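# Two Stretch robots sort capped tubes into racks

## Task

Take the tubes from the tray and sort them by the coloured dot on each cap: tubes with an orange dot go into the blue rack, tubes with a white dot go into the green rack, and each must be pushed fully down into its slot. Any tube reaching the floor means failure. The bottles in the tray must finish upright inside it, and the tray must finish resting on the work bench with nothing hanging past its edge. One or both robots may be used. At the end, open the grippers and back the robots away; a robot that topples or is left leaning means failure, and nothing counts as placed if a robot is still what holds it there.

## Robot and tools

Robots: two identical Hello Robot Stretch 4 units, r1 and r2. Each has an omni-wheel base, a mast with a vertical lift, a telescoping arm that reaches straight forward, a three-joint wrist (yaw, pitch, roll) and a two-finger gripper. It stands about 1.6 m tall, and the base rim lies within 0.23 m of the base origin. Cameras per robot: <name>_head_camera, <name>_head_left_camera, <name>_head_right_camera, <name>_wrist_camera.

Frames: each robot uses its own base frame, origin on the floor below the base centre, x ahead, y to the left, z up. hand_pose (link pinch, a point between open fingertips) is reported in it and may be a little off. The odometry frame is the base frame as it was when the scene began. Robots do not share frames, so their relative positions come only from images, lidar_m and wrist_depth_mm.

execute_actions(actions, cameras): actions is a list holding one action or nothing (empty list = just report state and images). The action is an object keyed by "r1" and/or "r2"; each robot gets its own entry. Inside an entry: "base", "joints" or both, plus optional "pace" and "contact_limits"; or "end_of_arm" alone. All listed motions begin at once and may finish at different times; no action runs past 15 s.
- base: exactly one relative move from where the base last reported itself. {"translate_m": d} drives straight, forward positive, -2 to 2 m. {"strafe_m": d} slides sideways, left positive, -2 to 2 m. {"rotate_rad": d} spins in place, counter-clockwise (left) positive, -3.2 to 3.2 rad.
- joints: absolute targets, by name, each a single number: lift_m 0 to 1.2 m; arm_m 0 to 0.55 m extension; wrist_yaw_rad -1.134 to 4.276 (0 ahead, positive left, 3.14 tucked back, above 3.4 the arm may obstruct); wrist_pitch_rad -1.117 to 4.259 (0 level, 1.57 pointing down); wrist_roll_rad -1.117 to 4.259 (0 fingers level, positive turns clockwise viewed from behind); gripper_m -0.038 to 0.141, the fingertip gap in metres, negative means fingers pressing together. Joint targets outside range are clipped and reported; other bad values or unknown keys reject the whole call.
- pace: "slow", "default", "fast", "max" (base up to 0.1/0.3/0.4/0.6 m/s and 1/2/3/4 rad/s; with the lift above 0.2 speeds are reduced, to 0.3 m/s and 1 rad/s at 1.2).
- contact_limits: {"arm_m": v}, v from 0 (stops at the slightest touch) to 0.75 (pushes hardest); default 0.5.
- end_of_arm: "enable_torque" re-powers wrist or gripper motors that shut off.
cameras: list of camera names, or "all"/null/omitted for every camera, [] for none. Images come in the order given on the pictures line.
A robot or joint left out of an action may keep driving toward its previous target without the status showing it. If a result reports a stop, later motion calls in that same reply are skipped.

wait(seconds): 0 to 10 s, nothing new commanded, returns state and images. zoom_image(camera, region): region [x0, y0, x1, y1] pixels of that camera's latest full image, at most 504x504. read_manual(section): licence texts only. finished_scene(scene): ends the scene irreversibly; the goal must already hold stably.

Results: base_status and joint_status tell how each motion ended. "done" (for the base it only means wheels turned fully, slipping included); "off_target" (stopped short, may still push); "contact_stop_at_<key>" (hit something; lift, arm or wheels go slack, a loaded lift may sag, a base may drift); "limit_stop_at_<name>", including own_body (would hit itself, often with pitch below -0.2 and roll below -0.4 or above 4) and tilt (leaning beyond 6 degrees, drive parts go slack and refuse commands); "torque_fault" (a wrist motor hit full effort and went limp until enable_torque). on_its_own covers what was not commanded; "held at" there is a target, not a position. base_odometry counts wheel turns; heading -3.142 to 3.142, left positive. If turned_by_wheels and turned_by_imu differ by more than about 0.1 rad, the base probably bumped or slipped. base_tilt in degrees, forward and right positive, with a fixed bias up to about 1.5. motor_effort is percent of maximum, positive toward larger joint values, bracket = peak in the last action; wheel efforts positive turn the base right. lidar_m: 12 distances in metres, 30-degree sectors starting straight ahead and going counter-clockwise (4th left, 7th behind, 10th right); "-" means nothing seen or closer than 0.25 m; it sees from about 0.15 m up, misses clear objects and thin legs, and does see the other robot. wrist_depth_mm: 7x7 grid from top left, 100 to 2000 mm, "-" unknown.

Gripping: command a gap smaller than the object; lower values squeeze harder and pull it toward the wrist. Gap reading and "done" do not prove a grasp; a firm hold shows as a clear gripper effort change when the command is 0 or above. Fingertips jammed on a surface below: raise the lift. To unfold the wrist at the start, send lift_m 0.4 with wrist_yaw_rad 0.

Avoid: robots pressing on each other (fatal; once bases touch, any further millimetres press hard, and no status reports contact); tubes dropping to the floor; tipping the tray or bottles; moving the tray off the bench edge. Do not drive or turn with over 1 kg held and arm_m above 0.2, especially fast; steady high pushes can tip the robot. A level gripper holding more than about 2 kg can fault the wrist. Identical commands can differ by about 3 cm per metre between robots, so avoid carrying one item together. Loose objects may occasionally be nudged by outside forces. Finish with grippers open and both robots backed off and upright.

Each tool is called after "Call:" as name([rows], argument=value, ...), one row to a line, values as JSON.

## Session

Call:
execute_actions(actions=[])

Scene clock: 0.00 s.
r1.base_odometry: x=+0.000 y=+0.000 heading=+0.000 (m, m, rad; r1's odometry frame)
r1.turned_by_wheels: +0.000 (rad since the last result)
r1.turned_by_imu: +0.000 (rad since the last result)
r1.base_tilt: forward=+0.9 right=-0.2 (deg)
r1.lidar_m: 3.62 3.77 1.00 1.06 1.56 2.89 1.29 1.01 0.98 1.07 1.55 3.36
r1.base_status: not commanded
r1.joint_positions: lift_m=+0.145 arm_m=+0.000 wrist_yaw_rad=+3.083 wrist_pitch_rad=-0.010 wrist_roll_rad=+0.004 gripper_m=+0.057
r1.joint_status: not commanded
r1.motor_effort: lift_m=+17 arm_m=-1 wrist_yaw_rad=+0 wrist_pitch_rad=-7 wrist_roll_rad=-2 gripper_m=-2 wheel_0=+0 wheel_1=+0 wheel_2=+0 (%)
r1.hand_pose: x=-0.1115 y=+0.1043 z=+0.3265 quat_wxyz=(+0.029, +0.005, +0.002, +1.000) (m; r1's base frame)
r1.wrist_depth_mm: - 145 1537 - - - - / - 144 1537 - - - - / - 123 172 - - - - / 106 139 212 - - - - / 141 1138 1499 - - - - / 991 1160 1138 1430 1182 1464 1464 / 820 878 778 891 788 904 946
r2.base_odometry: x=+0.000 y=+0.000 heading=+0.000 (m, m, rad; r2's odometry frame)
r2.turned_by_wheels: +0.000 (rad since the last result)
r2.turned_by_imu: +0.000 (rad since the last result)
r2.base_tilt: forward=+0.2 right=-0.2 (deg)
r2.lidar_m: 0.73 0.72 0.86 1.63 3.66 4.38 1.25 1.25 1.50 5.08 1.40 0.85
r2.base_status: not commanded
r2.joint_positions: lift_m=+0.276 arm_m=+0.001 wrist_yaw_rad=+3.131 wrist_pitch_rad=+0.003 wrist_roll_rad=+0.002 gripper_m=+0.057
r2.joint_status: not commanded
r2.motor_effort: lift_m=+19 arm_m=+0 wrist_yaw_rad=+0 wrist_pitch_rad=-7 wrist_roll_rad=+1 gripper_m=-3 wheel_0=+0 wheel_1=+0 wheel_2=+0 (%)
r2.hand_pose: x=-0.1152 y=+0.0906 z=+0.4536 quat_wxyz=(+0.006, -0.001, +0.001, +1.000) (m; r2's base frame)
r2.wrist_depth_mm: - 136 - - - - - / - 123 202 - - - - / - 131 193 - - - - / 135 137 - - - - - / - - - - - - - / 1255 1366 195 1576 202 1661 1708 / 1042 976 1078 137 1025 1138 1138
pictures: r1_head_camera, r1_head_left_camera, r1_head_right_camera, r1_wrist_camera, r2_head_camera, r2_head_left_camera, r2_head_right_camera, r2_wrist_camera
camera_calibration (this result's frames):
r1_wrist_camera: T_world_to_cam=[[0.038239, 0.998408, 0.0414559, -0.111414], [-0.0464526, 0.0432175, -0.997985, 0.382481], [-0.998188, 0.0362362, 0.0480313, 0.0916611], [0, 0, 0, 1]] pos_world=[0.113523, 0.091385, 0.381927]
r2_wrist_camera: T_world_to_cam=[[0.0607464, 0.998117, 0.00849971, -0.103462], [0.0264586, 0.00690226, -0.999626, 0.506709], [-0.997802, 0.0609486, -0.0259895, 0.117282], [0, 0, 0, 1]] pos_world=[0.109902, 0.0926214, 0.510447]
Images, in order (width x height): r1_head_camera 420x560, r1_head_left_camera 420x672, r1_head_right_camera 420x672, r1_wrist_camera 616x392, r2_head_camera 420x560, r2_head_left_camera 420x672, r2_head_right_camera 420x672, r2_wrist_camera 616x392.

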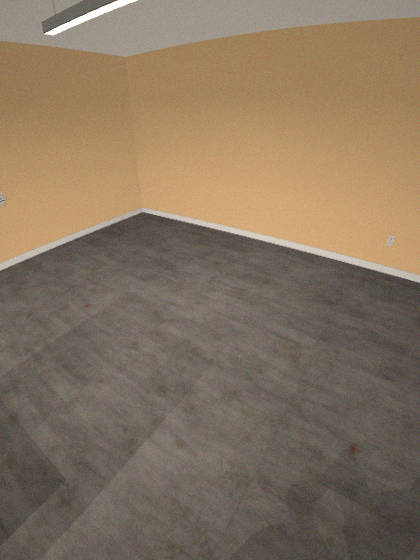

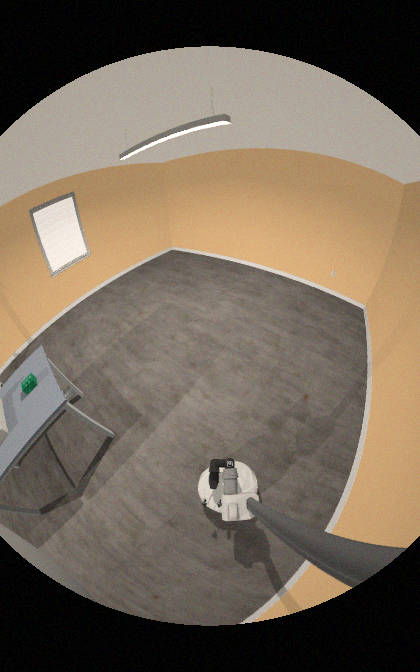

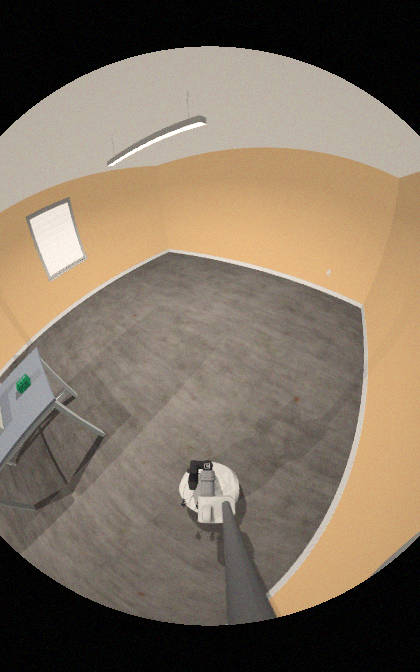

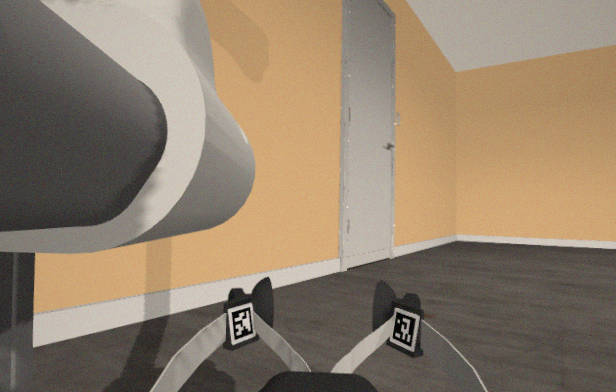

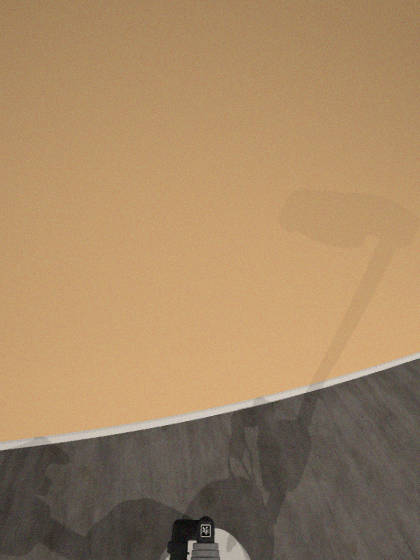

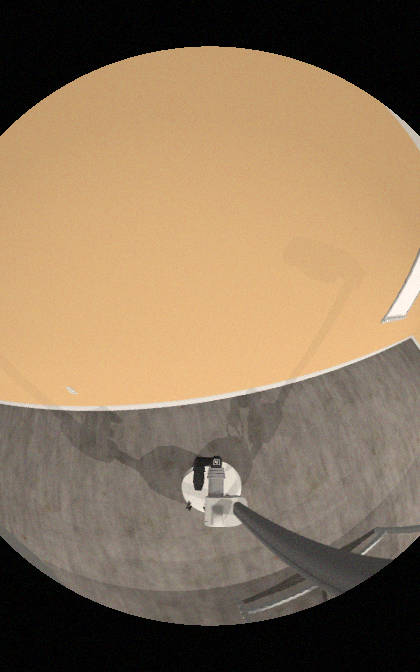

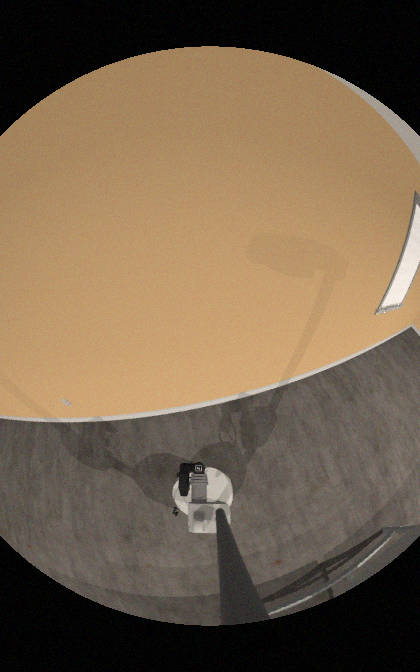

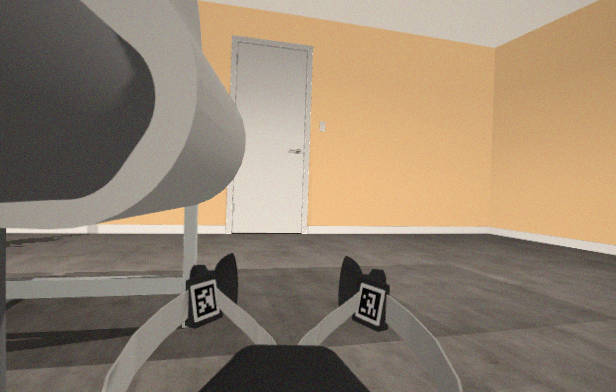

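Call:
execute_actions([
  {"r1": {"base": {"rotate_rad": 0.96}, "joints": {"lift_m": 0.4, "wrist_yaw_rad": 0}, "pace": "fast"}, "r2": {"base": {"rotate_rad": -2.88}, "joints": {"lift_m": 0.4, "wrist_yaw_rad": 0}, "pace": "fast"}},
], cameras=["r1_head_camera", "r2_head_camera", "r1_head_left_camera", "r2_head_left_camera"])

Scene clock: 5.73 s.
r1.base_odometry: x=+0.000 y=+0.000 heading=+0.960 (m, m, rad; r1's odometry frame)
r1.turned_by_wheels: +0.960 (rad since the last result)
r1.turned_by_imu: +0.965 (rad since the last result)
r1.base_tilt: forward=+1.0 right=-0.1 (deg)
r1.lidar_m: 1.03 1.03 1.45 3.77 1.44 1.03 0.98 1.05 1.44 3.35 3.54 3.86
r1.base_status: done
r1.joint_positions: lift_m=+0.400 arm_m=+0.000 wrist_yaw_rad=+0.000 wrist_pitch_rad=-0.010 wrist_roll_rad=+0.004 gripper_m=+0.057
r1.joint_status: all done
r1.motor_effort: lift_m=+21(20) arm_m=-1(1) wrist_yaw_rad=-3(8) wrist_pitch_rad=-8(7) wrist_roll_rad=-2(1) gripper_m=-1(4) wheel_0=+1(7) wheel_1=+1(12) wheel_2=+2(11) (%)
r1.hand_pose: x=+0.4598 y=-0.0873 z=+0.5809 quat_wxyz=(+1.000, +0.002, -0.005, +0.000) (m; r1's base frame)
r1.wrist_depth_mm: - - - - - - - / - - - - - - - / 1255 - - - - - - / - 820 - - - - - / - - - - - - - / - 1808 1464 - 1921 - - / 1464 1336 1281 1499 1308 1537 1618
r2.base_odometry: x=+0.000 y=+0.000 heading=-2.880 (m, m, rad; r2's odometry frame)
r2.turned_by_wheels: -2.880 (rad since the last result)
r2.turned_by_imu: -2.920 (rad since the last result)
r2.base_tilt: forward=+0.2 right=-0.2 (deg)
r2.lidar_m: 1.21 1.30 1.86 2.59 1.00 0.76 0.74 0.77 1.10 3.32 3.86 4.08
r2.base_status: done
r2.joint_positions: lift_m=+0.400 arm_m=+0.001 wrist_yaw_rad=+0.000 wrist_pitch_rad=+0.003 wrist_roll_rad=+0.002 gripper_m=+0.057
r2.joint_status: all done
r2.motor_effort: lift_m=+20(24) arm_m=+0(0) wrist_yaw_rad=+0(6) wrist_pitch_rad=-7(7) wrist_roll_rad=+1(1) gripper_m=-2(5) wheel_0=-1(6) wheel_1=+0(7) wheel_2=-1(9) (%)
r2.hand_pose: x=+0.4608 y=-0.0873 z=+0.5773 quat_wxyz=(+1.000, +0.001, +0.001, +0.000) (m; r2's base frame)
r2.wrist_depth_mm: - - - - - - - / - - - - - - - / 1025 1025 1042 - - - - / - - - - - - - / - - - - - - - / 1756 1863 196 1756 202 - - / 1118 1060 1060 137 1308 1366 1366
pictures: r1_head_camera, r1_head_left_camera, r2_head_camera, r2_head_left_camera
Images, in order (width x height): r1_head_camera 420x560, r1_head_left_camera 420x672, r2_head_camera 420x560, r2_head_left_camera 420x672.

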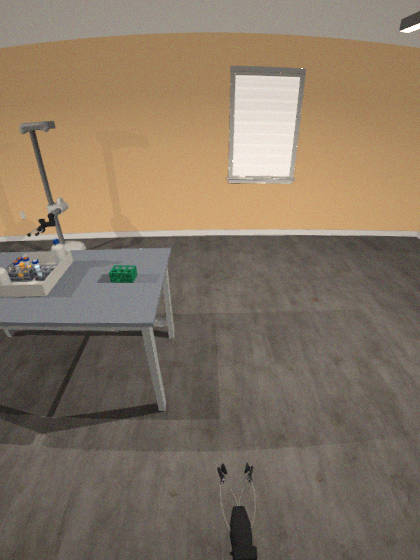

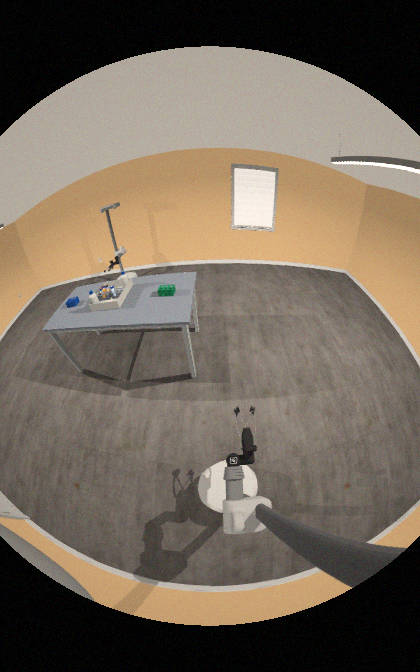

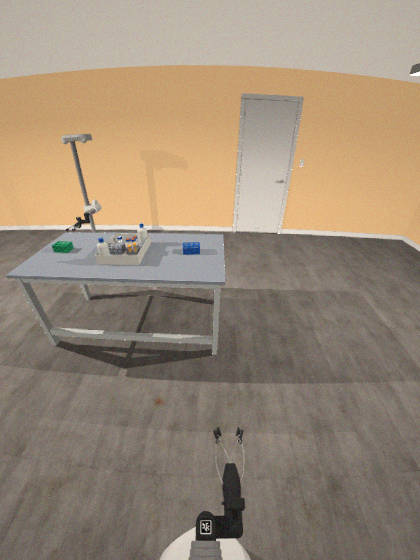

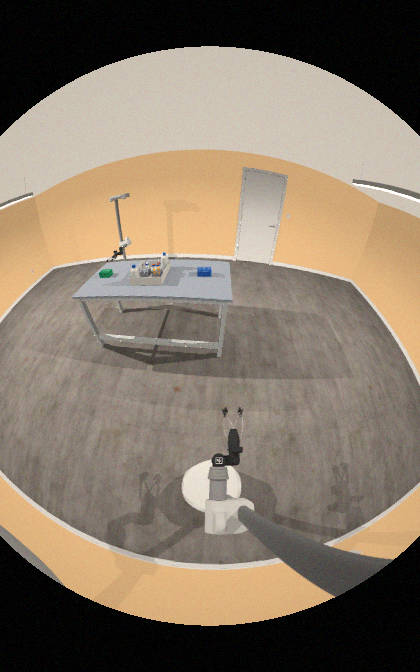

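Call:
execute_actions([
  {"r1": {"base": {"strafe_m": 1.05}, "joints": {"lift_m": 0.7, "wrist_pitch_rad": 1.57}, "pace": "max"}, "r2": {"base": {"strafe_m": 0.72}, "joints": {"lift_m": 0.7, "wrist_pitch_rad": 1.57}, "pace": "max"}},
], cameras=["r1_head_camera"])

Call:
execute_actions([
  {"r1": {"base": {"translate_m": 0.7}, "joints": {"lift_m": 1.15}, "pace": "max"}, "r2": {"base": {"translate_m": 0.9}, "joints": {"lift_m": 1.15}, "pace": "max"}},
], cameras=["r1_head_camera", "r2_head_camera"])

Scene clock: 12.90 s.
r1.base_odometry: x=-0.860 y=+0.602 heading=+0.960 (m, m, rad; r1's odometry frame)
r1.turned_by_wheels: +0.000 (rad since the last result)
r1.turned_by_imu: +0.000 (rad since the last result)
r1.base_tilt: forward=+0.9 right=-0.1 (deg)
r1.lidar_m: 0.99 1.05 4.49 3.71 1.34 1.02 0.97 1.03 1.44 4.07 4.64 1.04
r1.base_status: done
r1.joint_positions: lift_m=+0.700 arm_m=+0.000 wrist_yaw_rad=+0.000 wrist_pitch_rad=+1.570 wrist_roll_rad=+0.004 gripper_m=+0.057
r1.joint_status: all done
r1.motor_effort: lift_m=+17(22) arm_m=-1(1) wrist_yaw_rad=-2(1) wrist_pitch_rad=-1(3) wrist_roll_rad=-1(2) gripper_m=-1(3) wheel_0=+2(15) wheel_1=-2(16) wheel_2=+1(5) (%)
r1.hand_pose: x=+0.1715 y=-0.0874 z=+0.5897 quat_wxyz=(+0.707, +0.001, +0.707, -0.001) (m; r1's base frame)
r1.wrist_depth_mm: 866 854 831 831 820 809 809 / 854 854 842 831 820 809 798 / 866 854 831 820 809 809 798 / 854 831 842 820 809 798 798 / 854 842 609 603 809 798 788 / 842 831 603 597 597 798 788 / 842 831 603 597 597 788 778
r2.base_odometry: x=+0.186 y=-0.696 heading=-2.880 (m, m, rad; r2's odometry frame)
r2.turned_by_wheels: +0.000 (rad since the last result)
r2.turned_by_imu: -0.001 (rad since the last result)
r2.base_tilt: forward=+0.2 right=-0.2 (deg)
r2.lidar_m: 1.24 1.30 4.45 2.53 0.99 0.74 0.69 0.76 1.06 3.23 4.62 1.27
r2.base_status: done
r2.joint_positions: lift_m=+0.700 arm_m=+0.001 wrist_yaw_rad=+0.000 wrist_pitch_rad=+1.570 wrist_roll_rad=+0.002 gripper_m=+0.057
r2.joint_status: all done
r2.motor_effort: lift_m=+20(27) arm_m=+0(0) wrist_yaw_rad=+2(2) wrist_pitch_rad=+0(4) wrist_roll_rad=+1(1) gripper_m=-4(3) wheel_0=+0(11) wheel_1=+1(10) wheel_2=+1(2) (%)
r2.hand_pose: x=+0.1726 y=-0.0874 z=+0.5897 quat_wxyz=(+0.707, +0.001, +0.707, -0.001) (m; r2's base frame)
r2.wrist_depth_mm: 778 788 798 809 820 831 831 / 788 788 788 809 820 831 831 / 798 788 798 798 820 831 842 / 788 798 798 831 820 820 831 / 778 798 597 597 809 831 831 / 798 597 195 603 202 854 842 / 809 597 603 137 820 842 842
pictures: r1_head_camera
Images, in order (width x height): r1_head_camera 420x560.

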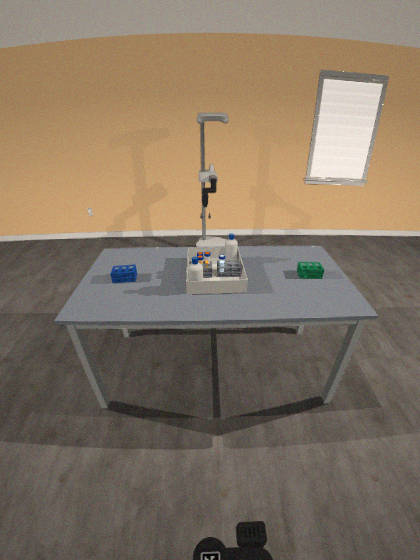

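Scene clock: 16.47 s.
r1.base_odometry: x=-0.459 y=+1.176 heading=+0.961 (m, m, rad; r1's odometry frame)
r1.turned_by_wheels: +0.000 (rad since the last result)
r1.turned_by_imu: +0.002 (rad since the last result)
r1.base_tilt: forward=+0.9 right=-0.1 (deg)
r1.lidar_m: 0.27 0.29 0.42 4.31 2.33 1.77 1.67 1.76 2.45 4.40 0.44 0.29
r1.base_status: done
r1.joint_positions: lift_m=+1.150 arm_m=+0.000 wrist_yaw_rad=+0.000 wrist_pitch_rad=+1.570 wrist_roll_rad=+0.004 gripper_m=+0.057
r1.joint_status: all done
r1.motor_effort: lift_m=+19(23) arm_m=-1(0) wrist_yaw_rad=+0(2) wrist_pitch_rad=-1(1) wrist_roll_rad=-2(1) gripper_m=-1(0) wheel_0=+2(7) wheel_1=+0(7) wheel_2=+2(14) (%)
r1.hand_pose: x=+0.1716 y=-0.0874 z=+1.0396 quat_wxyz=(+0.707, +0.001, +0.707, -0.001) (m; r1's base frame)
r1.wrist_depth_mm: 530 525 517 508 504 500 492 / 530 521 512 508 504 496 488 / 530 521 517 504 500 496 492 / 1308 1308 1308 1281 1255 1229 1229 / 1308 1308 1281 1042 1255 1255 1229 / 1308 1308 1060 1060 1060 1229 1229 / 1281 1281 1255 691 1229 1255 1205
r2.base_odometry: x=-0.683 y=-0.928 heading=-2.880 (m, m, rad; r2's odometry frame)
r2.turned_by_wheels: +0.000 (rad since the last result)
r2.turned_by_imu: -0.005 (rad since the last result)
r2.base_tilt: forward=+0.2 right=-0.2 (deg)
r2.lidar_m: 0.35 0.39 0.51 4.30 2.22 1.67 1.59 1.71 2.38 4.44 0.50 0.36
r2.base_status: done
r2.joint_positions: lift_m=+1.150 arm_m=+0.001 wrist_yaw_rad=+0.000 wrist_pitch_rad=+1.570 wrist_roll_rad=+0.002 gripper_m=+0.057
r2.joint_status: all done
r2.motor_effort: lift_m=+20(25) arm_m=+0(0) wrist_yaw_rad=+0(2) wrist_pitch_rad=-1(1) wrist_roll_rad=+1(0) gripper_m=-2(4) wheel_0=+0(6) wheel_1=-1(6) wheel_2=+1(12) (%)
r2.hand_pose: x=+0.1725 y=-0.0874 z=+1.0397 quat_wxyz=(+0.707, +0.001, +0.707, -0.001) (m; r2's base frame)
r2.wrist_depth_mm: 484 488 492 500 504 504 508 / 991 1060 512 500 508 508 512 / 1229 1229 1229 1255 1255 1281 1308 / 1229 1255 1255 1229 1281 1281 1281 / 1205 1255 1042 1078 1281 1308 1308 / 1229 1255 195 1042 202 1308 1308 / 1229 1229 1255 137 1308 1308 1281
pictures: r1_head_camera, r2_head_camera
Images, in order (width x height): r1_head_camera 420x560, r2_head_camera 420x560.

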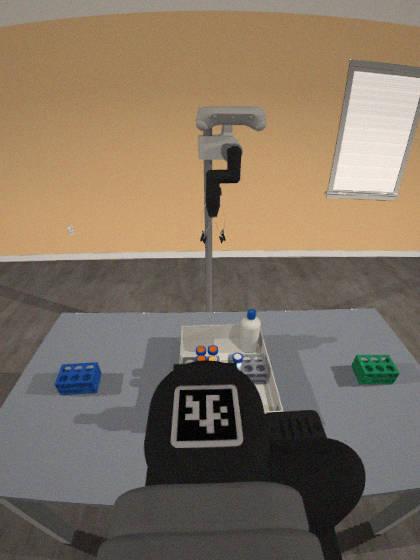

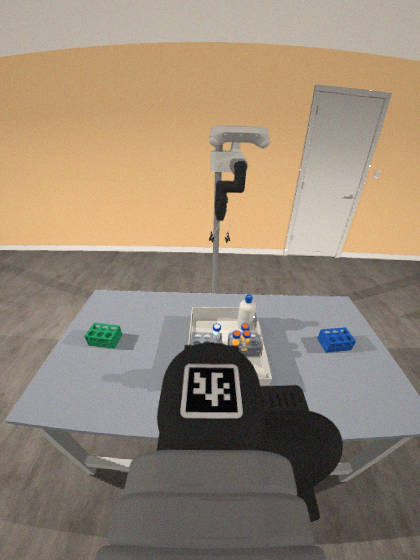

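Call:
execute_actions([
  {"r1": {"base": {"translate_m": 0.18}, "joints": {"arm_m": 0.2}, "pace": "fast"}, "r2": {"base": {"rotate_rad": -0.048}, "joints": {"arm_m": 0.3}, "pace": "fast"}},
], cameras=["r1_wrist_camera", "r2_wrist_camera"])

Scene clock: 19.43 s.
r1.base_odometry: x=-0.356 y=+1.323 heading=+0.961 (m, m, rad; r1's odometry frame)
r1.turned_by_wheels: +0.000 (rad since the last result)
r1.turned_by_imu: +0.000 (rad since the last result)
r1.base_tilt: forward=+0.9 right=-0.1 (deg)
r1.lidar_m: 0.25 0.25 0.25 0.51 2.58 1.94 1.86 1.97 2.71 0.40 0.25 0.25
r1.base_status: done
r1.joint_positions: lift_m=+1.150 arm_m=+0.199 wrist_yaw_rad=+0.000 wrist_pitch_rad=+1.570 wrist_roll_rad=+0.004 gripper_m=+0.057
r1.joint_status: all done
r1.motor_effort: lift_m=+19(19) arm_m=+5(5) wrist_yaw_rad=-3(0) wrist_pitch_rad=-1(1) wrist_roll_rad=-1(2) gripper_m=-2(5) wheel_0=+2(7) wheel_1=+1(8) wheel_2=-1(11) (%)
r1.hand_pose: x=+0.3703 y=-0.0874 z=+1.0396 quat_wxyz=(+0.707, +0.001, +0.707, -0.001) (m; r1's base frame)
r1.wrist_depth_mm: 530 521 517 508 424 496 488 / 525 521 477 504 484 496 488 / 521 517 445 442 439 492 488 / 525 517 504 500 496 492 484 / 521 512 368 496 492 488 484 / 521 512 364 496 442 488 480 / 517 508 504 496 488 484 480
r2.base_odometry: x=-0.683 y=-0.928 heading=-2.928 (m, m, rad; r2's odometry frame)
r2.turned_by_wheels: -0.048 (rad since the last result)
r2.turned_by_imu: -0.049 (rad since the last result)
r2.base_tilt: forward=+0.3 right=-0.2 (deg)
r2.lidar_m: 0.34 0.36 0.50 4.30 2.38 1.70 1.59 1.66 2.29 4.44 0.53 0.38
r2.base_status: done
r2.joint_positions: lift_m=+1.150 arm_m=+0.299 wrist_yaw_rad=+0.000 wrist_pitch_rad=+1.570 wrist_roll_rad=+0.002 gripper_m=+0.057
r2.joint_status: all done
r2.motor_effort: lift_m=+20(20) arm_m=+7(8) wrist_yaw_rad=+2(1) wrist_pitch_rad=+0(1) wrist_roll_rad=+1(0) gripper_m=-3(5) wheel_0=+0(3) wheel_1=+2(6) wheel_2=+2(4) (%)
r2.hand_pose: x=+0.4699 y=-0.0874 z=+1.0397 quat_wxyz=(+0.707, +0.000, +0.707, +0.000) (m; r2's base frame)
r2.wrist_depth_mm: 484 445 445 439 500 504 508 / 488 445 492 500 500 512 512 / 488 357 492 500 504 504 512 / 488 492 496 504 508 508 512 / 488 496 500 504 508 517 517 / 1229 500 195 508 202 1255 1308 / 1255 1255 1025 137 1308 1336 1308
pictures: r1_wrist_camera, r2_wrist_camera
camera_calibration (this result's frames):
r1_wrist_camera: T_world_to_cam=[[0.0414598, -0.998917, -0.0210966, -0.078775], [-0.998391, -0.040602, -0.039585, 0.47367], [0.0386856, 0.0227039, -0.998993, 1.24864], [0, 0, 0, 1]] pos_world=[0.42787, -0.0878068, 1.26447]
r2_wrist_camera: T_world_to_cam=[[0.00861768, -0.998725, 0.0497381, -0.159239], [-0.999719, -0.00750677, 0.022479, 0.496519], [-0.0220769, -0.0499178, -0.998509, 1.2701], [0, 0, 0, 1]] pos_world=[0.525792, -0.0919082, 1.26496]
Images, in order (width x height): r1_wrist_camera 616x392, r2_wrist_camera 616x392.

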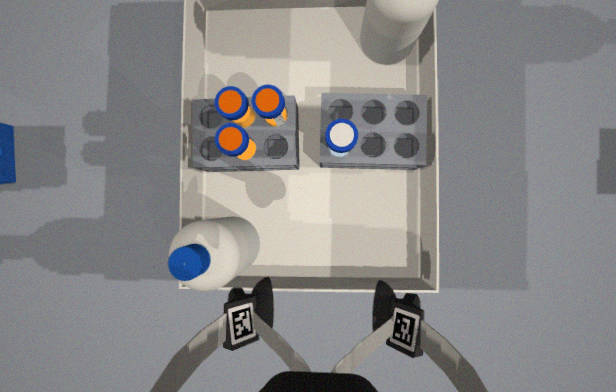

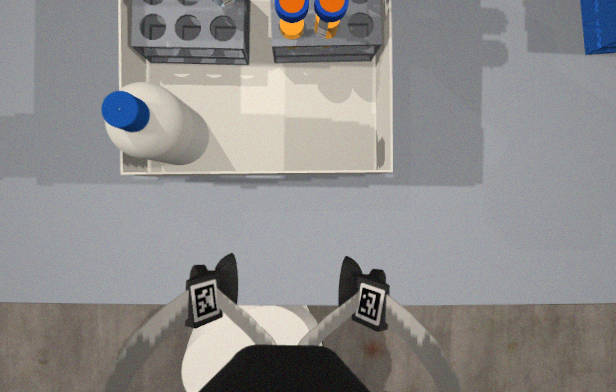

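Call:
execute_actions([
  {"r1": {"base": {"strafe_m": -0.02}, "joints": {"arm_m": 0.332, "lift_m": 1.04, "gripper_m": 0.07}, "pace": "default"}, "r2": {"base": {"translate_m": 0.08}, "joints": {"arm_m": 0.2, "wrist_roll_rad": 1.57, "gripper_m": 0.06}, "pace": "default"}},
], cameras=["r1_wrist_camera", "r2_wrist_camera"])

Scene clock: 30.67 s.
r1.base_odometry: x=-0.340 y=+1.312 heading=+0.961 (m, m, rad; r1's odometry frame)
r1.turned_by_wheels: +0.000 (rad since the last result)
r1.turned_by_imu: -0.001 (rad since the last result)
r1.base_tilt: forward=+1.0 right=-0.1 (deg)
r1.lidar_m: 0.25 0.25 0.25 0.51 2.59 1.94 1.85 1.99 2.70 0.42 0.25 0.25
r1.base_status: done
r1.joint_positions: lift_m=+1.040 arm_m=+0.331 wrist_yaw_rad=+0.000 wrist_pitch_rad=+1.570 wrist_roll_rad=+0.004 gripper_m=+0.070
r1.joint_status: all done
r1.motor_effort: lift_m=+14(18) arm_m=+5(6) wrist_yaw_rad=+0(2) wrist_pitch_rad=+0(1) wrist_roll_rad=-2(2) gripper_m=-2(7) wheel_0=+0(11) wheel_1=+0(8) wheel_2=+0(4) (%)
r1.hand_pose: x=+0.5023 y=-0.0874 z=+0.9301 quat_wxyz=(+0.707, +0.001, +0.707, -0.001) (m; r1's base frame)
r1.wrist_depth_mm: 413 407 402 397 319 387 384 / 413 399 397 392 247 387 382 / 410 399 397 392 357 384 382 / 407 384 392 389 384 382 379 / 407 338 330 329 351 382 377 / 404 359 217 387 322 379 375 / 402 357 379 384 379 375 373
r2.base_odometry: x=-0.761 y=-0.945 heading=-2.928 (m, m, rad; r2's odometry frame)
r2.turned_by_wheels: +0.000 (rad since the last result)
r2.turned_by_imu: -0.001 (rad since the last result)
r2.base_tilt: forward=+0.2 right=-0.2 (deg)
r2.lidar_m: 0.26 0.29 0.38 4.31 2.47 1.75 1.69 1.75 2.37 4.43 0.42 0.29
r2.base_status: done
r2.joint_positions: lift_m=+1.150 arm_m=+0.201 wrist_yaw_rad=+0.000 wrist_pitch_rad=+1.570 wrist_roll_rad=+1.570 gripper_m=+0.060
r2.joint_status: all done
r2.motor_effort: lift_m=+20(20) arm_m=-8(8) wrist_yaw_rad=+1(0) wrist_pitch_rad=+0(0) wrist_roll_rad=+1(4) gripper_m=-3(6) wheel_0=-1(5) wheel_1=+1(4) wheel_2=+0(9) (%)
r2.hand_pose: x=+0.3725 y=-0.0874 z=+1.0397 quat_wxyz=(+0.500, +0.500, +0.500, -0.500) (m; r2's base frame)
r2.wrist_depth_mm: 484 484 488 496 1255 1255 1281 / 484 488 492 500 1229 1308 1281 / 469 488 496 500 1308 1308 1308 / 424 492 500 504 1060 1281 1308 / 433 492 500 508 1042 1281 1308 / 430 492 197 504 202 1281 1308 / 433 359 427 137 1281 1308 1336
pictures: r1_wrist_camera, r2_wrist_camera
camera_calibration (this result's frames):
r1_wrist_camera: T_world_to_cam=[[0.0413607, -0.998921, -0.0210992, -0.0865046], [-0.998397, -0.0405042, -0.0395231, 0.601022], [0.0386259, 0.0227001, -0.998996, 1.13414], [0, 0, 0, 1]] pos_world=[0.55983, -0.0878125, 1.15493]
r2_wrist_camera: T_world_to_cam=[[-0.998741, -0.0110802, 0.0489171, 0.304025], [-0.00994193, 0.999676, 0.0234513, 0.117521], [-0.049161, 0.0229354, -0.998527, 1.28442], [0, 0, 0, 1]] pos_world=[0.367954, -0.143573, 1.2649]
Images, in order (width x height): r1_wrist_camera 616x392, r2_wrist_camera 616x392.

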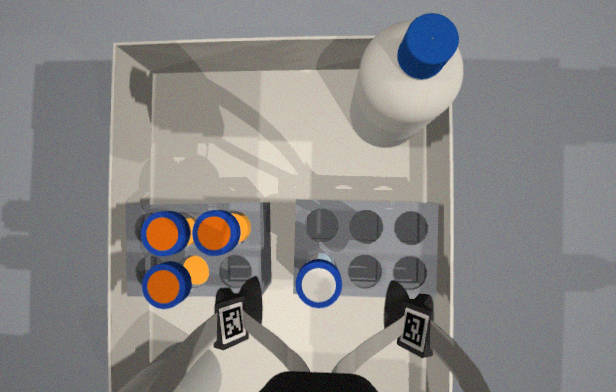

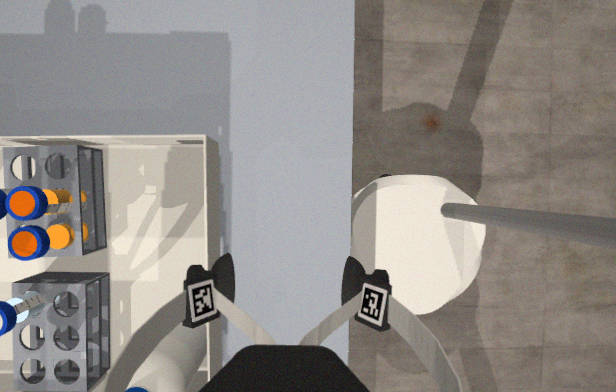

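Call:
execute_actions([
  {"r1": {"base": {"strafe_m": 0.004}, "joints": {"lift_m": 0.975}, "pace": "default"}},
], cameras=["r1_wrist_camera"])

Call:
execute_actions([
  {"r1": {"joints": {"gripper_m": 0.012}, "pace": "default"}},
], cameras=["r1_wrist_camera"])

Call:
execute_actions([
  {"r1": {"joints": {"lift_m": 1.085}, "pace": "default"}},
], cameras=["r1_wrist_camera"])

Scene clock: 34.00 s.
r1.base_odometry: x=-0.343 y=+1.314 heading=+0.961 (m, m, rad; r1's odometry frame)
r1.turned_by_wheels: +0.000 (rad since the last result)
r1.turned_by_imu: -0.001 (rad since the last result)
r1.base_tilt: forward=+1.0 right=-0.1 (deg)
r1.lidar_m: 0.25 0.25 0.25 0.52 2.63 1.95 1.86 1.96 2.73 0.42 0.25 0.25
r1.base_status: done
r1.joint_positions: lift_m=+0.975 arm_m=+0.331 wrist_yaw_rad=+0.000 wrist_pitch_rad=+1.570 wrist_roll_rad=+0.004 gripper_m=+0.070
r1.joint_status: all done
r1.motor_effort: lift_m=+14(15) arm_m=+4(5) wrist_yaw_rad=-1(2) wrist_pitch_rad=+1(1) wrist_roll_rad=-2(1) gripper_m=-3(2) wheel_0=+1(6) wheel_1=-1(4) wheel_2=+0(1) (%)
r1.hand_pose: x=+0.5023 y=-0.0874 z=+0.8650 quat_wxyz=(+0.707, +0.001, +0.707, -0.001) (m; r1's base frame)
r1.wrist_depth_mm: 343 296 298 298 186 178 319 / 343 332 330 327 220 250 317 / 342 332 329 325 320 319 317 / 340 312 327 324 319 317 317 / 340 208 265 264 260 286 315 / 336 206 216 200 258 287 314 / 334 327 322 319 315 294 312
r2.base_odometry: x=-0.761 y=-0.945 heading=-2.928 (m, m, rad; r2's odometry frame)
r2.turned_by_wheels: +0.000 (rad since the last result)
r2.turned_by_imu: +0.000 (rad since the last result)
r2.base_tilt: forward=+0.2 right=-0.2 (deg)
r2.lidar_m: 0.26 0.29 0.38 4.30 2.46 1.77 1.67 1.75 2.39 4.43 0.41 0.29
r2.base_status: not commanded
r2.joint_positions: lift_m=+1.150 arm_m=+0.201 wrist_yaw_rad=+0.000 wrist_pitch_rad=+1.570 wrist_roll_rad=+1.570 gripper_m=+0.060
r2.joint_status: not commanded
r2.motor_effort: lift_m=+20(20) arm_m=-7(8) wrist_yaw_rad=+3(0) wrist_pitch_rad=+0(1) wrist_roll_rad=+1(2) gripper_m=+0(4) wheel_0=-1(1) wheel_1=+1(0) wheel_2=+0(0) (%)
r2.hand_pose: x=+0.3725 y=-0.0874 z=+1.0397 quat_wxyz=(+0.500, +0.500, +0.500, -0.500) (m; r2's base frame)
r2.wrist_depth_mm: 480 492 492 500 1281 1281 1281 / 480 492 492 500 1255 1281 1308 / 473 488 496 500 1255 1281 1336 / 427 492 500 504 1060 1281 1281 / 433 492 496 504 1060 1308 1308 / 430 496 197 504 202 1308 1308 / 433 359 427 137 1281 1336 1308
pictures: r1_wrist_camera
camera_calibration (this result's frames):
r1_wrist_camera: T_world_to_cam=[[0.0413606, -0.998921, -0.0210994, -0.0878763], [-0.998398, -0.0405042, -0.039519, 0.598452], [0.0386217, 0.0227001, -0.998996, 1.06919], [0, 0, 0, 1]] pos_world=[0.559833, -0.0878125, 1.08991]
Images, in order (width x height): r1_wrist_camera 616x392.

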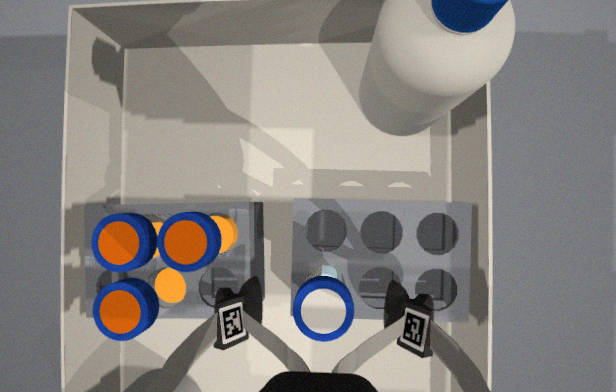

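Scene clock: 35.37 s.
r1.base_odometry: x=-0.343 y=+1.314 heading=+0.961 (m, m, rad; r1's odometry frame)
r1.turned_by_wheels: +0.000 (rad since the last result)
r1.turned_by_imu: +0.000 (rad since the last result)
r1.base_tilt: forward=+1.0 right=+0.0 (deg)
r1.lidar_m: 0.25 0.25 0.25 0.51 2.59 1.94 1.87 1.94 2.71 0.46 0.25 0.25
r1.base_status: not commanded
r1.joint_positions: lift_m=+0.975 arm_m=+0.331 wrist_yaw_rad=+0.000 wrist_pitch_rad=+1.570 wrist_roll_rad=+0.004 gripper_m=+0.012
r1.joint_status: all done
r1.motor_effort: lift_m=+14(14) arm_m=+5(5) wrist_yaw_rad=-1(0) wrist_pitch_rad=-1(1) wrist_roll_rad=-1(1) gripper_m=-7(17) wheel_0=+1(1) wheel_1=-1(1) wheel_2=+0(0) (%)
r1.hand_pose: x=+0.5023 y=-0.0874 z=+0.8650 quat_wxyz=(+0.707, +0.001, +0.707, -0.001) (m; r1's base frame)
r1.wrist_depth_mm: 343 296 298 298 187 178 320 / 343 332 332 327 220 251 319 / 342 332 329 325 320 319 317 / 338 310 327 324 319 317 315 / 338 207 264 263 260 287 315 / 336 207 265 193 214 286 314 / 334 327 322 319 315 271 310
r2.base_odometry: x=-0.761 y=-0.945 heading=-2.928 (m, m, rad; r2's odometry frame)
r2.turned_by_wheels: +0.000 (rad since the last result)
r2.turned_by_imu: +0.000 (rad since the last result)
r2.base_tilt: forward=+0.2 right=-0.3 (deg)
r2.lidar_m: 0.27 0.28 0.38 4.30 2.46 1.76 1.68 1.76 2.40 4.44 0.40 0.29
r2.base_status: not commanded
r2.joint_positions: lift_m=+1.150 arm_m=+0.201 wrist_yaw_rad=+0.000 wrist_pitch_rad=+1.570 wrist_roll_rad=+1.570 gripper_m=+0.060
r2.joint_status: not commanded
r2.motor_effort: lift_m=+20(20) arm_m=-8(8) wrist_yaw_rad=+2(0) wrist_pitch_rad=+1(0) wrist_roll_rad=+2(2) gripper_m=-3(4) wheel_0=-1(1) wheel_1=+0(0) wheel_2=+0(0) (%)
r2.hand_pose: x=+0.3725 y=-0.0874 z=+1.0397 quat_wxyz=(+0.500, +0.500, +0.500, -0.500) (m; r2's base frame)
r2.wrist_depth_mm: 480 488 492 496 1255 1308 1281 / 484 488 496 504 1255 1281 1308 / 469 488 496 504 1255 1308 1308 / 427 488 492 500 1078 1281 1281 / 433 488 496 500 1042 1308 1308 / 430 492 197 508 202 1308 1308 / 430 362 424 137 1308 1308 1281
pictures: r1_wrist_camera
camera_calibration (this result's frames):
r1_wrist_camera: T_world_to_cam=[[0.0413604, -0.998921, -0.0210994, -0.0878763], [-0.998398, -0.040504, -0.0395191, 0.598453], [0.0386218, 0.0227001, -0.998996, 1.06919], [0, 0, 0, 1]] pos_world=[0.559834, -0.0878125, 1.08991]
Images, in order (width x height): r1_wrist_camera 616x392.

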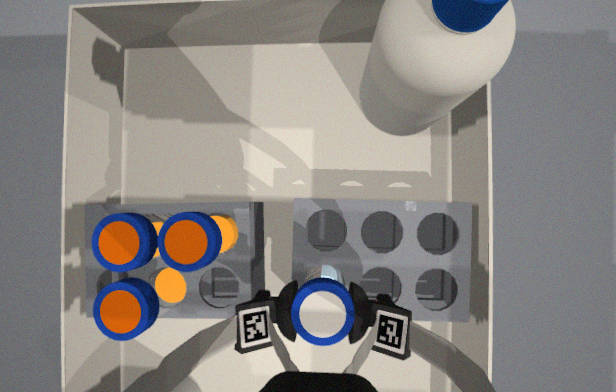

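Scene clock: 36.87 s.
r1.base_odometry: x=-0.343 y=+1.314 heading=+0.961 (m, m, rad; r1's odometry frame)
r1.turned_by_wheels: +0.000 (rad since the last result)
r1.turned_by_imu: +0.000 (rad since the last result)
r1.base_tilt: forward=+1.0 right=-0.2 (deg)
r1.lidar_m: 0.25 0.25 0.25 0.51 2.58 1.96 1.85 1.96 2.70 0.47 0.25 0.25
r1.base_status: not commanded
r1.joint_positions: lift_m=+1.085 arm_m=+0.331 wrist_yaw_rad=+0.000 wrist_pitch_rad=+1.570 wrist_roll_rad=+0.004 gripper_m=+0.012
r1.joint_status: all done
r1.motor_effort: lift_m=+22(21) arm_m=+5(5) wrist_yaw_rad=-1(1) wrist_pitch_rad=+0(1) wrist_roll_rad=-1(1) gripper_m=-11(12) wheel_0=+1(1) wheel_1=-1(1) wheel_2=+0(0) (%)
r1.hand_pose: x=+0.5023 y=-0.0874 z=+0.9744 quat_wxyz=(+0.707, +0.001, +0.707, -0.001) (m; r1's base frame)
r1.wrist_depth_mm: 459 452 449 442 436 433 427 / 459 452 439 433 289 427 424 / 455 452 439 436 373 427 424 / 452 449 439 436 421 427 421 / 452 445 322 373 373 424 418 / 452 445 375 193 215 424 418 / 445 439 343 427 364 418 415
r2.base_odometry: x=-0.761 y=-0.945 heading=-2.928 (m, m, rad; r2's odometry frame)
r2.turned_by_wheels: +0.000 (rad since the last result)
r2.turned_by_imu: +0.000 (rad since the last result)
r2.base_tilt: forward=+0.2 right=-0.2 (deg)
r2.lidar_m: 0.27 0.29 0.38 4.31 2.49 1.77 1.69 1.74 2.38 4.44 0.42 0.29
r2.base_status: not commanded
r2.joint_positions: lift_m=+1.150 arm_m=+0.201 wrist_yaw_rad=+0.000 wrist_pitch_rad=+1.570 wrist_roll_rad=+1.570 gripper_m=+0.060
r2.joint_status: not commanded
r2.motor_effort: lift_m=+20(20) arm_m=-8(7) wrist_yaw_rad=+2(0) wrist_pitch_rad=-1(0) wrist_roll_rad=+2(1) gripper_m=-4(2) wheel_0=-1(1) wheel_1=+0(0) wheel_2=+0(0) (%)
r2.hand_pose: x=+0.3725 y=-0.0874 z=+1.0397 quat_wxyz=(+0.500, +0.500, +0.500, -0.500) (m; r2's base frame)
r2.wrist_depth_mm: 484 488 496 496 1281 1281 1308 / 484 488 492 500 1255 1281 1308 / 473 496 496 504 1255 1281 1308 / 424 488 496 504 1060 1281 1308 / 430 488 496 504 1078 1281 1336 / 430 492 197 504 202 1308 1336 / 430 359 424 137 1308 1308 1336
pictures: r1_wrist_camera
camera_calibration (this result's frames):
r1_wrist_camera: T_world_to_cam=[[0.0413604, -0.998921, -0.0210997, -0.0855687], [-0.998398, -0.0405041, -0.03951, 0.602765], [0.0386128, 0.0227001, -0.998996, 1.17843], [0, 0, 0, 1]] pos_world=[0.559836, -0.0878125, 1.19926]
Images, in order (width x height): r1_wrist_camera 616x392.

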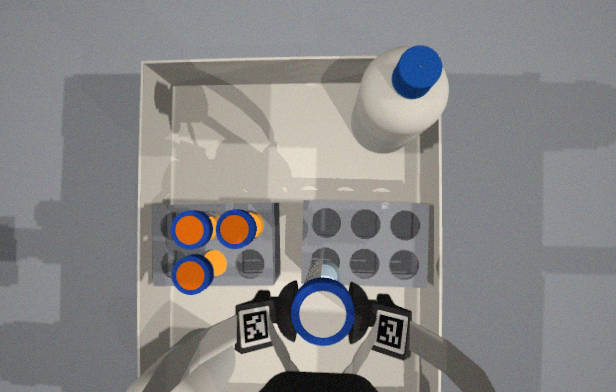

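Call:
zoom_image(camera="r1_wrist_camera", region=[140, 180, 450, 340])

Region (140, 180, 450, 340) of r1_wrist_camera's 616x392 image, scaled by 1.626; it fills the top 260 rows of this view, and the rest is white.

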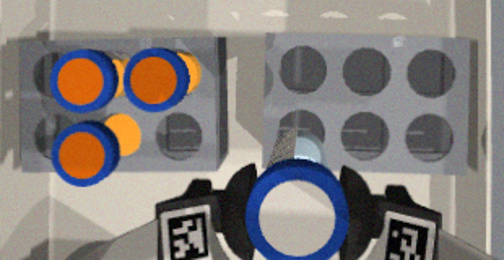

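Call:
execute_actions([
  {"r1": {"base": {"strafe_m": -0.5}, "joints": {"arm_m": 0.3}, "pace": "default"}, "r2": {"joints": {"arm_m": 0.45}, "pace": "slow"}},
], cameras=["r1_wrist_camera", "r2_wrist_camera"])

Scene clock: 43.10 s.
r1.base_odometry: x=+0.067 y=+1.028 heading=+0.961 (m, m, rad; r1's odometry frame)
r1.turned_by_wheels: +0.000 (rad since the last result)
r1.turned_by_imu: +0.000 (rad since the last result)
r1.base_tilt: forward=+1.1 right=-0.1 (deg)
r1.lidar_m: 0.25 0.25 0.25 0.44 2.58 1.95 1.88 1.96 2.76 3.92 0.25 0.25
r1.base_status: done
r1.joint_positions: lift_m=+1.085 arm_m=+0.301 wrist_yaw_rad=+0.000 wrist_pitch_rad=+1.570 wrist_roll_rad=+0.004 gripper_m=+0.012
r1.joint_status: all done
r1.motor_effort: lift_m=+21(22) arm_m=-6(6) wrist_yaw_rad=-1(0) wrist_pitch_rad=-1(0) wrist_roll_rad=-1(2) gripper_m=-13(11) wheel_0=+0(9) wheel_1=+0(13) wheel_2=+0(1) (%)
r1.hand_pose: x=+0.4720 y=-0.0874 z=+0.9745 quat_wxyz=(+0.707, +0.001, +0.707, -0.001) (m; r1's base frame)
r1.wrist_depth_mm: 459 455 449 442 436 433 1182 / 459 452 445 439 436 430 1160 / 455 452 445 436 436 430 1160 / 452 449 442 433 430 427 1160 / 452 445 442 377 427 427 1160 / 449 449 439 193 214 424 1138 / 449 442 436 430 424 421 1138
r2.base_odometry: x=-0.761 y=-0.945 heading=-2.928 (m, m, rad; r2's odometry frame)
r2.turned_by_wheels: +0.000 (rad since the last result)
r2.turned_by_imu: +0.000 (rad since the last result)
r2.base_tilt: forward=+0.2 right=-0.2 (deg)
r2.lidar_m: 0.26 0.28 0.39 4.31 2.47 1.77 1.69 1.75 2.40 4.44 0.41 0.29
r2.base_status: not commanded
r2.joint_positions: lift_m=+1.150 arm_m=+0.449 wrist_yaw_rad=+0.000 wrist_pitch_rad=+1.570 wrist_roll_rad=+1.570 gripper_m=+0.060
r2.joint_status: all done
r2.motor_effort: lift_m=+20(20) arm_m=+7(7) wrist_yaw_rad=+2(1) wrist_pitch_rad=+0(1) wrist_roll_rad=+1(2) gripper_m=-3(5) wheel_0=-1(1) wheel_1=+1(0) wheel_2=+0(0) (%)
r2.hand_pose: x=+0.6198 y=-0.0874 z=+1.0397 quat_wxyz=(+0.500, +0.500, +0.500, -0.500) (m; r2's base frame)
r2.wrist_depth_mm: 484 484 492 492 500 508 1281 / 484 488 496 500 500 508 1308 / 484 492 492 500 500 512 1308 / 484 359 492 504 504 512 1281 / 488 492 492 504 504 512 1308 / 492 492 196 462 202 512 1308 / 492 455 496 137 375 517 1308
pictures: r1_wrist_camera, r2_wrist_camera
camera_calibration (this result's frames):
r1_wrist_camera: T_world_to_cam=[[0.0413156, -0.998923, -0.0211064, -0.0842887], [-0.998406, -0.0404628, -0.0393489, 0.572424], [0.0384525, 0.0226985, -0.999003, 1.17976], [0, 0, 0, 1]] pos_world=[0.529629, -0.0878149, 1.19933]
r2_wrist_camera: T_world_to_cam=[[-0.998742, -0.0110377, 0.048917, 0.551004], [-0.00989937, 0.999676, 0.0234513, 0.119953], [-0.0491599, 0.0229375, -0.998528, 1.29658], [0, 0, 0, 1]] pos_world=[0.615238, -0.143572, 1.2649]
Images, in order (width x height): r1_wrist_camera 616x392, r2_wrist_camera 616x392.

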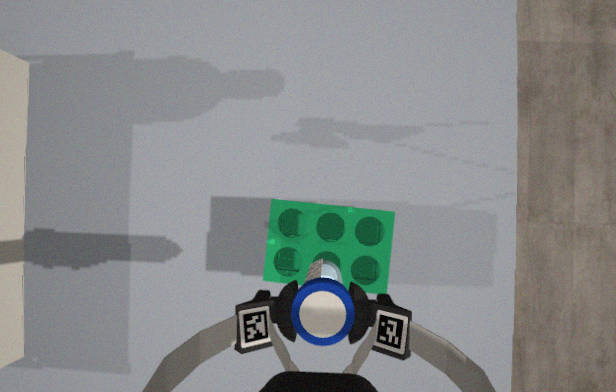

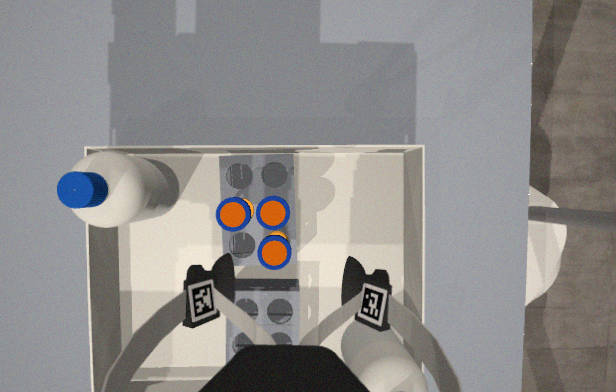

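Call:
zoom_image(camera="r1_wrist_camera", region=[230, 180, 440, 340])

Region (230, 180, 440, 340) of r1_wrist_camera's 616x392 image, scaled by 2.400; it fills the top 384 rows of this view, and the rest is white.

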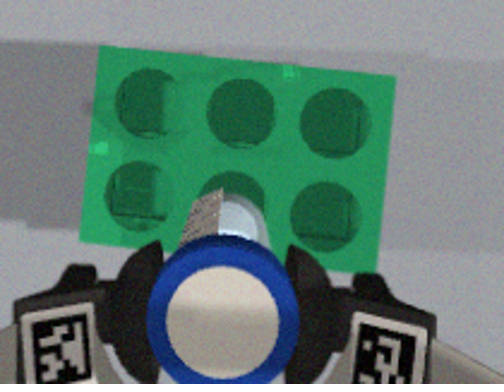

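Call:
execute_actions([
  {"r1": {"base": {"strafe_m": -0.002}, "joints": {"arm_m": 0.296, "lift_m": 1.045}, "pace": "default"}, "r2": {"base": {"strafe_m": 0.0176}, "joints": {"arm_m": 0.464, "lift_m": 1.04}, "pace": "default"}},
], cameras=["r1_wrist_camera", "r2_wrist_camera"])

Call:
zoom_image(camera="r1_wrist_camera", region=[230, 180, 440, 340])

Scene clock: 46.90 s.
r1.base_odometry: x=+0.068 y=+1.027 heading=+0.961 (m, m, rad; r1's odometry frame)
r1.turned_by_wheels: +0.000 (rad since the last result)
r1.turned_by_imu: +0.000 (rad since the last result)
r1.base_tilt: forward=+1.0 right=+0.0 (deg)
r1.lidar_m: 0.25 0.25 0.25 0.50 2.58 1.93 1.85 1.94 2.71 3.90 0.25 0.25
r1.base_status: done
r1.joint_positions: lift_m=+1.045 arm_m=+0.297 wrist_yaw_rad=+0.000 wrist_pitch_rad=+1.570 wrist_roll_rad=+0.004 gripper_m=+0.012
r1.joint_status: all done
r1.motor_effort: lift_m=+14(21) arm_m=-5(5) wrist_yaw_rad=-1(1) wrist_pitch_rad=+0(1) wrist_roll_rad=-2(1) gripper_m=-9(12) wheel_0=+0(7) wheel_1=+1(6) wheel_2=+0(1) (%)
r1.hand_pose: x=+0.4680 y=-0.0874 z=+0.9350 quat_wxyz=(+0.707, +0.001, +0.707, -0.001) (m; r1's base frame)
r1.wrist_depth_mm: 418 413 407 402 397 394 1138 / 415 410 404 402 397 392 1138 / 415 410 404 399 392 389 1138 / 413 407 404 394 392 387 1118 / 413 407 399 336 389 384 1118 / 410 404 399 193 214 387 1118 / 407 402 397 392 384 382 1118
r2.base_odometry: x=-0.758 y=-0.963 heading=-2.928 (m, m, rad; r2's odometry frame)
r2.turned_by_wheels: +0.000 (rad since the last result)
r2.turned_by_imu: +0.000 (rad since the last result)
r2.base_tilt: forward=+0.2 right=-0.2 (deg)
r2.lidar_m: 0.27 0.29 0.39 4.28 2.47 1.79 1.69 1.75 2.40 4.45 0.42 0.30
r2.base_status: done
r2.joint_positions: lift_m=+1.040 arm_m=+0.463 wrist_yaw_rad=+0.000 wrist_pitch_rad=+1.570 wrist_roll_rad=+1.570 gripper_m=+0.060
r2.joint_status: all done
r2.motor_effort: lift_m=+17(19) arm_m=+8(8) wrist_yaw_rad=+1(1) wrist_pitch_rad=+0(0) wrist_roll_rad=+1(2) gripper_m=-3(0) wheel_0=+0(8) wheel_1=-2(5) wheel_2=+0(1) (%)
r2.hand_pose: x=+0.6338 y=-0.0874 z=+0.9300 quat_wxyz=(+0.500, +0.500, +0.500, -0.500) (m; r2's base frame)
r2.wrist_depth_mm: 377 382 384 389 394 394 399 / 377 384 387 389 394 399 402 / 241 327 357 382 392 397 407 / 244 351 327 330 394 397 404 / 364 382 384 330 394 399 407 / 362 384 198 359 203 402 410 / 351 384 387 137 343 373 413
pictures: r1_wrist_camera, r2_wrist_camera
camera_calibration (this result's frames):
r1_wrist_camera: T_world_to_cam=[[0.0412854, -0.998924, -0.0211078, -0.0849403], [-0.998409, -0.0404333, -0.0393142, 0.566846], [0.0384185, 0.0226973, -0.999004, 1.14054], [0, 0, 0, 1]] pos_world=[0.525633, -0.0878166, 1.15989]
r2_wrist_camera: T_world_to_cam=[[-0.998742, -0.011025, 0.0489171, 0.570363], [-0.00988671, 0.999676, 0.0234513, 0.122656], [-0.0491598, 0.0229382, -0.998527, 1.18773], [0, 0, 0, 1]] pos_world=[0.629246, -0.143572, 1.1552]
Images, in order (width x height): r1_wrist_camera 616x392, r2_wrist_camera 616x392.

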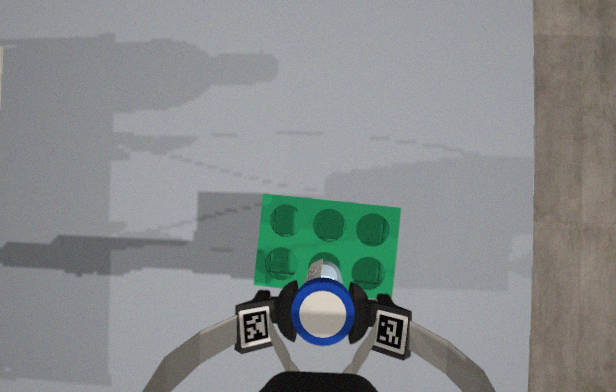

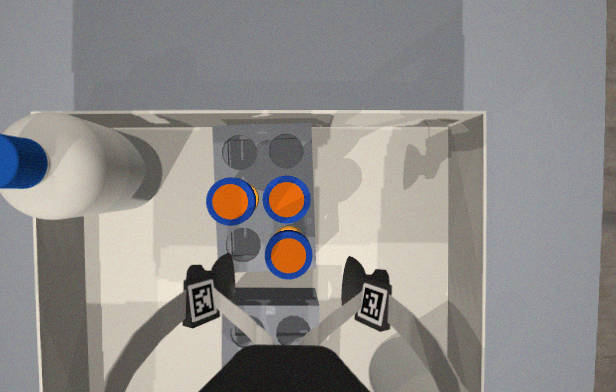

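Region (230, 180, 440, 340) of r1_wrist_camera's 616x392 image, scaled by 2.400; it fills the top 384 rows of this view, and the rest is white.

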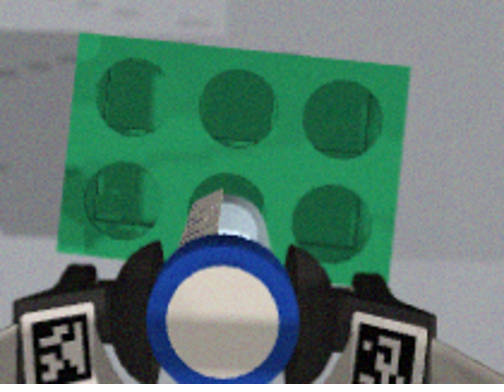

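Call:
execute_actions([
  {"r1": {"joints": {"lift_m": 0.97}, "pace": "slow"}, "r2": {"joints": {"lift_m": 0.975}, "pace": "slow"}},
], cameras=["r1_wrist_camera", "r2_wrist_camera"])

Scene clock: 49.50 s.
r1.base_odometry: x=+0.068 y=+1.027 heading=+0.961 (m, m, rad; r1's odometry frame)
r1.turned_by_wheels: +0.000 (rad since the last result)
r1.turned_by_imu: +0.000 (rad since the last result)
r1.base_tilt: forward=+0.9 right=-0.1 (deg)
r1.lidar_m: 0.25 0.25 0.25 0.49 2.63 1.96 1.86 1.97 2.72 3.91 0.25 0.25
r1.base_status: not commanded
r1.joint_positions: lift_m=+0.970 arm_m=+0.297 wrist_yaw_rad=+0.000 wrist_pitch_rad=+1.570 wrist_roll_rad=+0.004 gripper_m=+0.012
r1.joint_status: all done
r1.motor_effort: lift_m=+14(14) arm_m=-5(6) wrist_yaw_rad=+0(1) wrist_pitch_rad=+0(1) wrist_roll_rad=-1(1) gripper_m=-9(12) wheel_0=+0(0) wheel_1=+1(1) wheel_2=+0(0) (%)
r1.hand_pose: x=+0.4680 y=-0.0874 z=+0.8600 quat_wxyz=(+0.707, +0.001, +0.707, -0.001) (m; r1's base frame)
r1.wrist_depth_mm: 338 332 329 325 322 317 314 / 336 332 329 325 320 315 314 / 334 330 329 324 320 315 312 / 334 330 325 319 317 314 312 / 334 327 324 260 312 312 310 / 330 327 322 193 213 312 309 / 330 325 320 315 310 309 307
r2.base_odometry: x=-0.758 y=-0.963 heading=-2.928 (m, m, rad; r2's odometry frame)
r2.turned_by_wheels: +0.000 (rad since the last result)
r2.turned_by_imu: +0.000 (rad since the last result)
r2.base_tilt: forward=+0.2 right=-0.2 (deg)
r2.lidar_m: 0.26 0.27 0.38 4.27 2.46 1.79 1.68 1.76 2.41 4.44 0.42 0.29
r2.base_status: not commanded
r2.joint_positions: lift_m=+0.975 arm_m=+0.463 wrist_yaw_rad=+0.000 wrist_pitch_rad=+1.570 wrist_roll_rad=+1.570 gripper_m=+0.060
r2.joint_status: all done
r2.motor_effort: lift_m=+16(22) arm_m=+8(8) wrist_yaw_rad=+1(2) wrist_pitch_rad=-1(1) wrist_roll_rad=+1(1) gripper_m=-3(2) wheel_0=-1(1) wheel_1=-2(2) wheel_2=+0(0) (%)
r2.hand_pose: x=+0.6338 y=-0.0874 z=+0.8650 quat_wxyz=(+0.500, +0.500, +0.500, -0.500) (m; r2's base frame)
r2.wrist_depth_mm: 314 317 320 325 329 332 336 / 314 319 322 324 329 332 338 / 205 319 264 320 329 322 336 / 211 319 203 207 330 322 340 / 315 320 264 257 330 325 342 / 314 320 196 273 202 325 342 / 319 320 279 138 330 303 343
pictures: r1_wrist_camera, r2_wrist_camera
camera_calibration (this result's frames):
r1_wrist_camera: T_world_to_cam=[[0.0412856, -0.998924, -0.0211078, -0.086523], [-0.998408, -0.0404335, -0.0393141, 0.563896], [0.0384184, 0.0226973, -0.999004, 1.06563], [0, 0, 0, 1]] pos_world=[0.525631, -0.0878166, 1.08491]
r2_wrist_camera: T_world_to_cam=[[-0.998742, -0.0110247, 0.0489171, 0.573543], [-0.00988642, 0.999676, 0.0234513, 0.12418], [-0.0491598, 0.0229382, -0.998527, 1.12284], [0, 0, 0, 1]] pos_world=[0.629248, -0.143572, 1.09022]
Images, in order (width x height): r1_wrist_camera 616x392, r2_wrist_camera 616x392.

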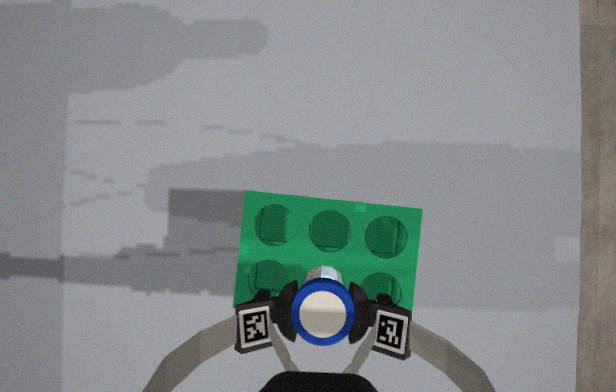

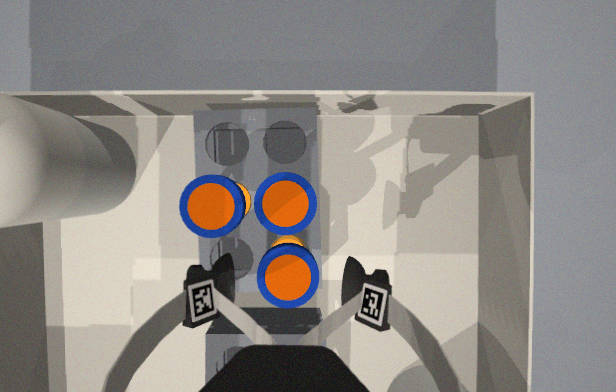

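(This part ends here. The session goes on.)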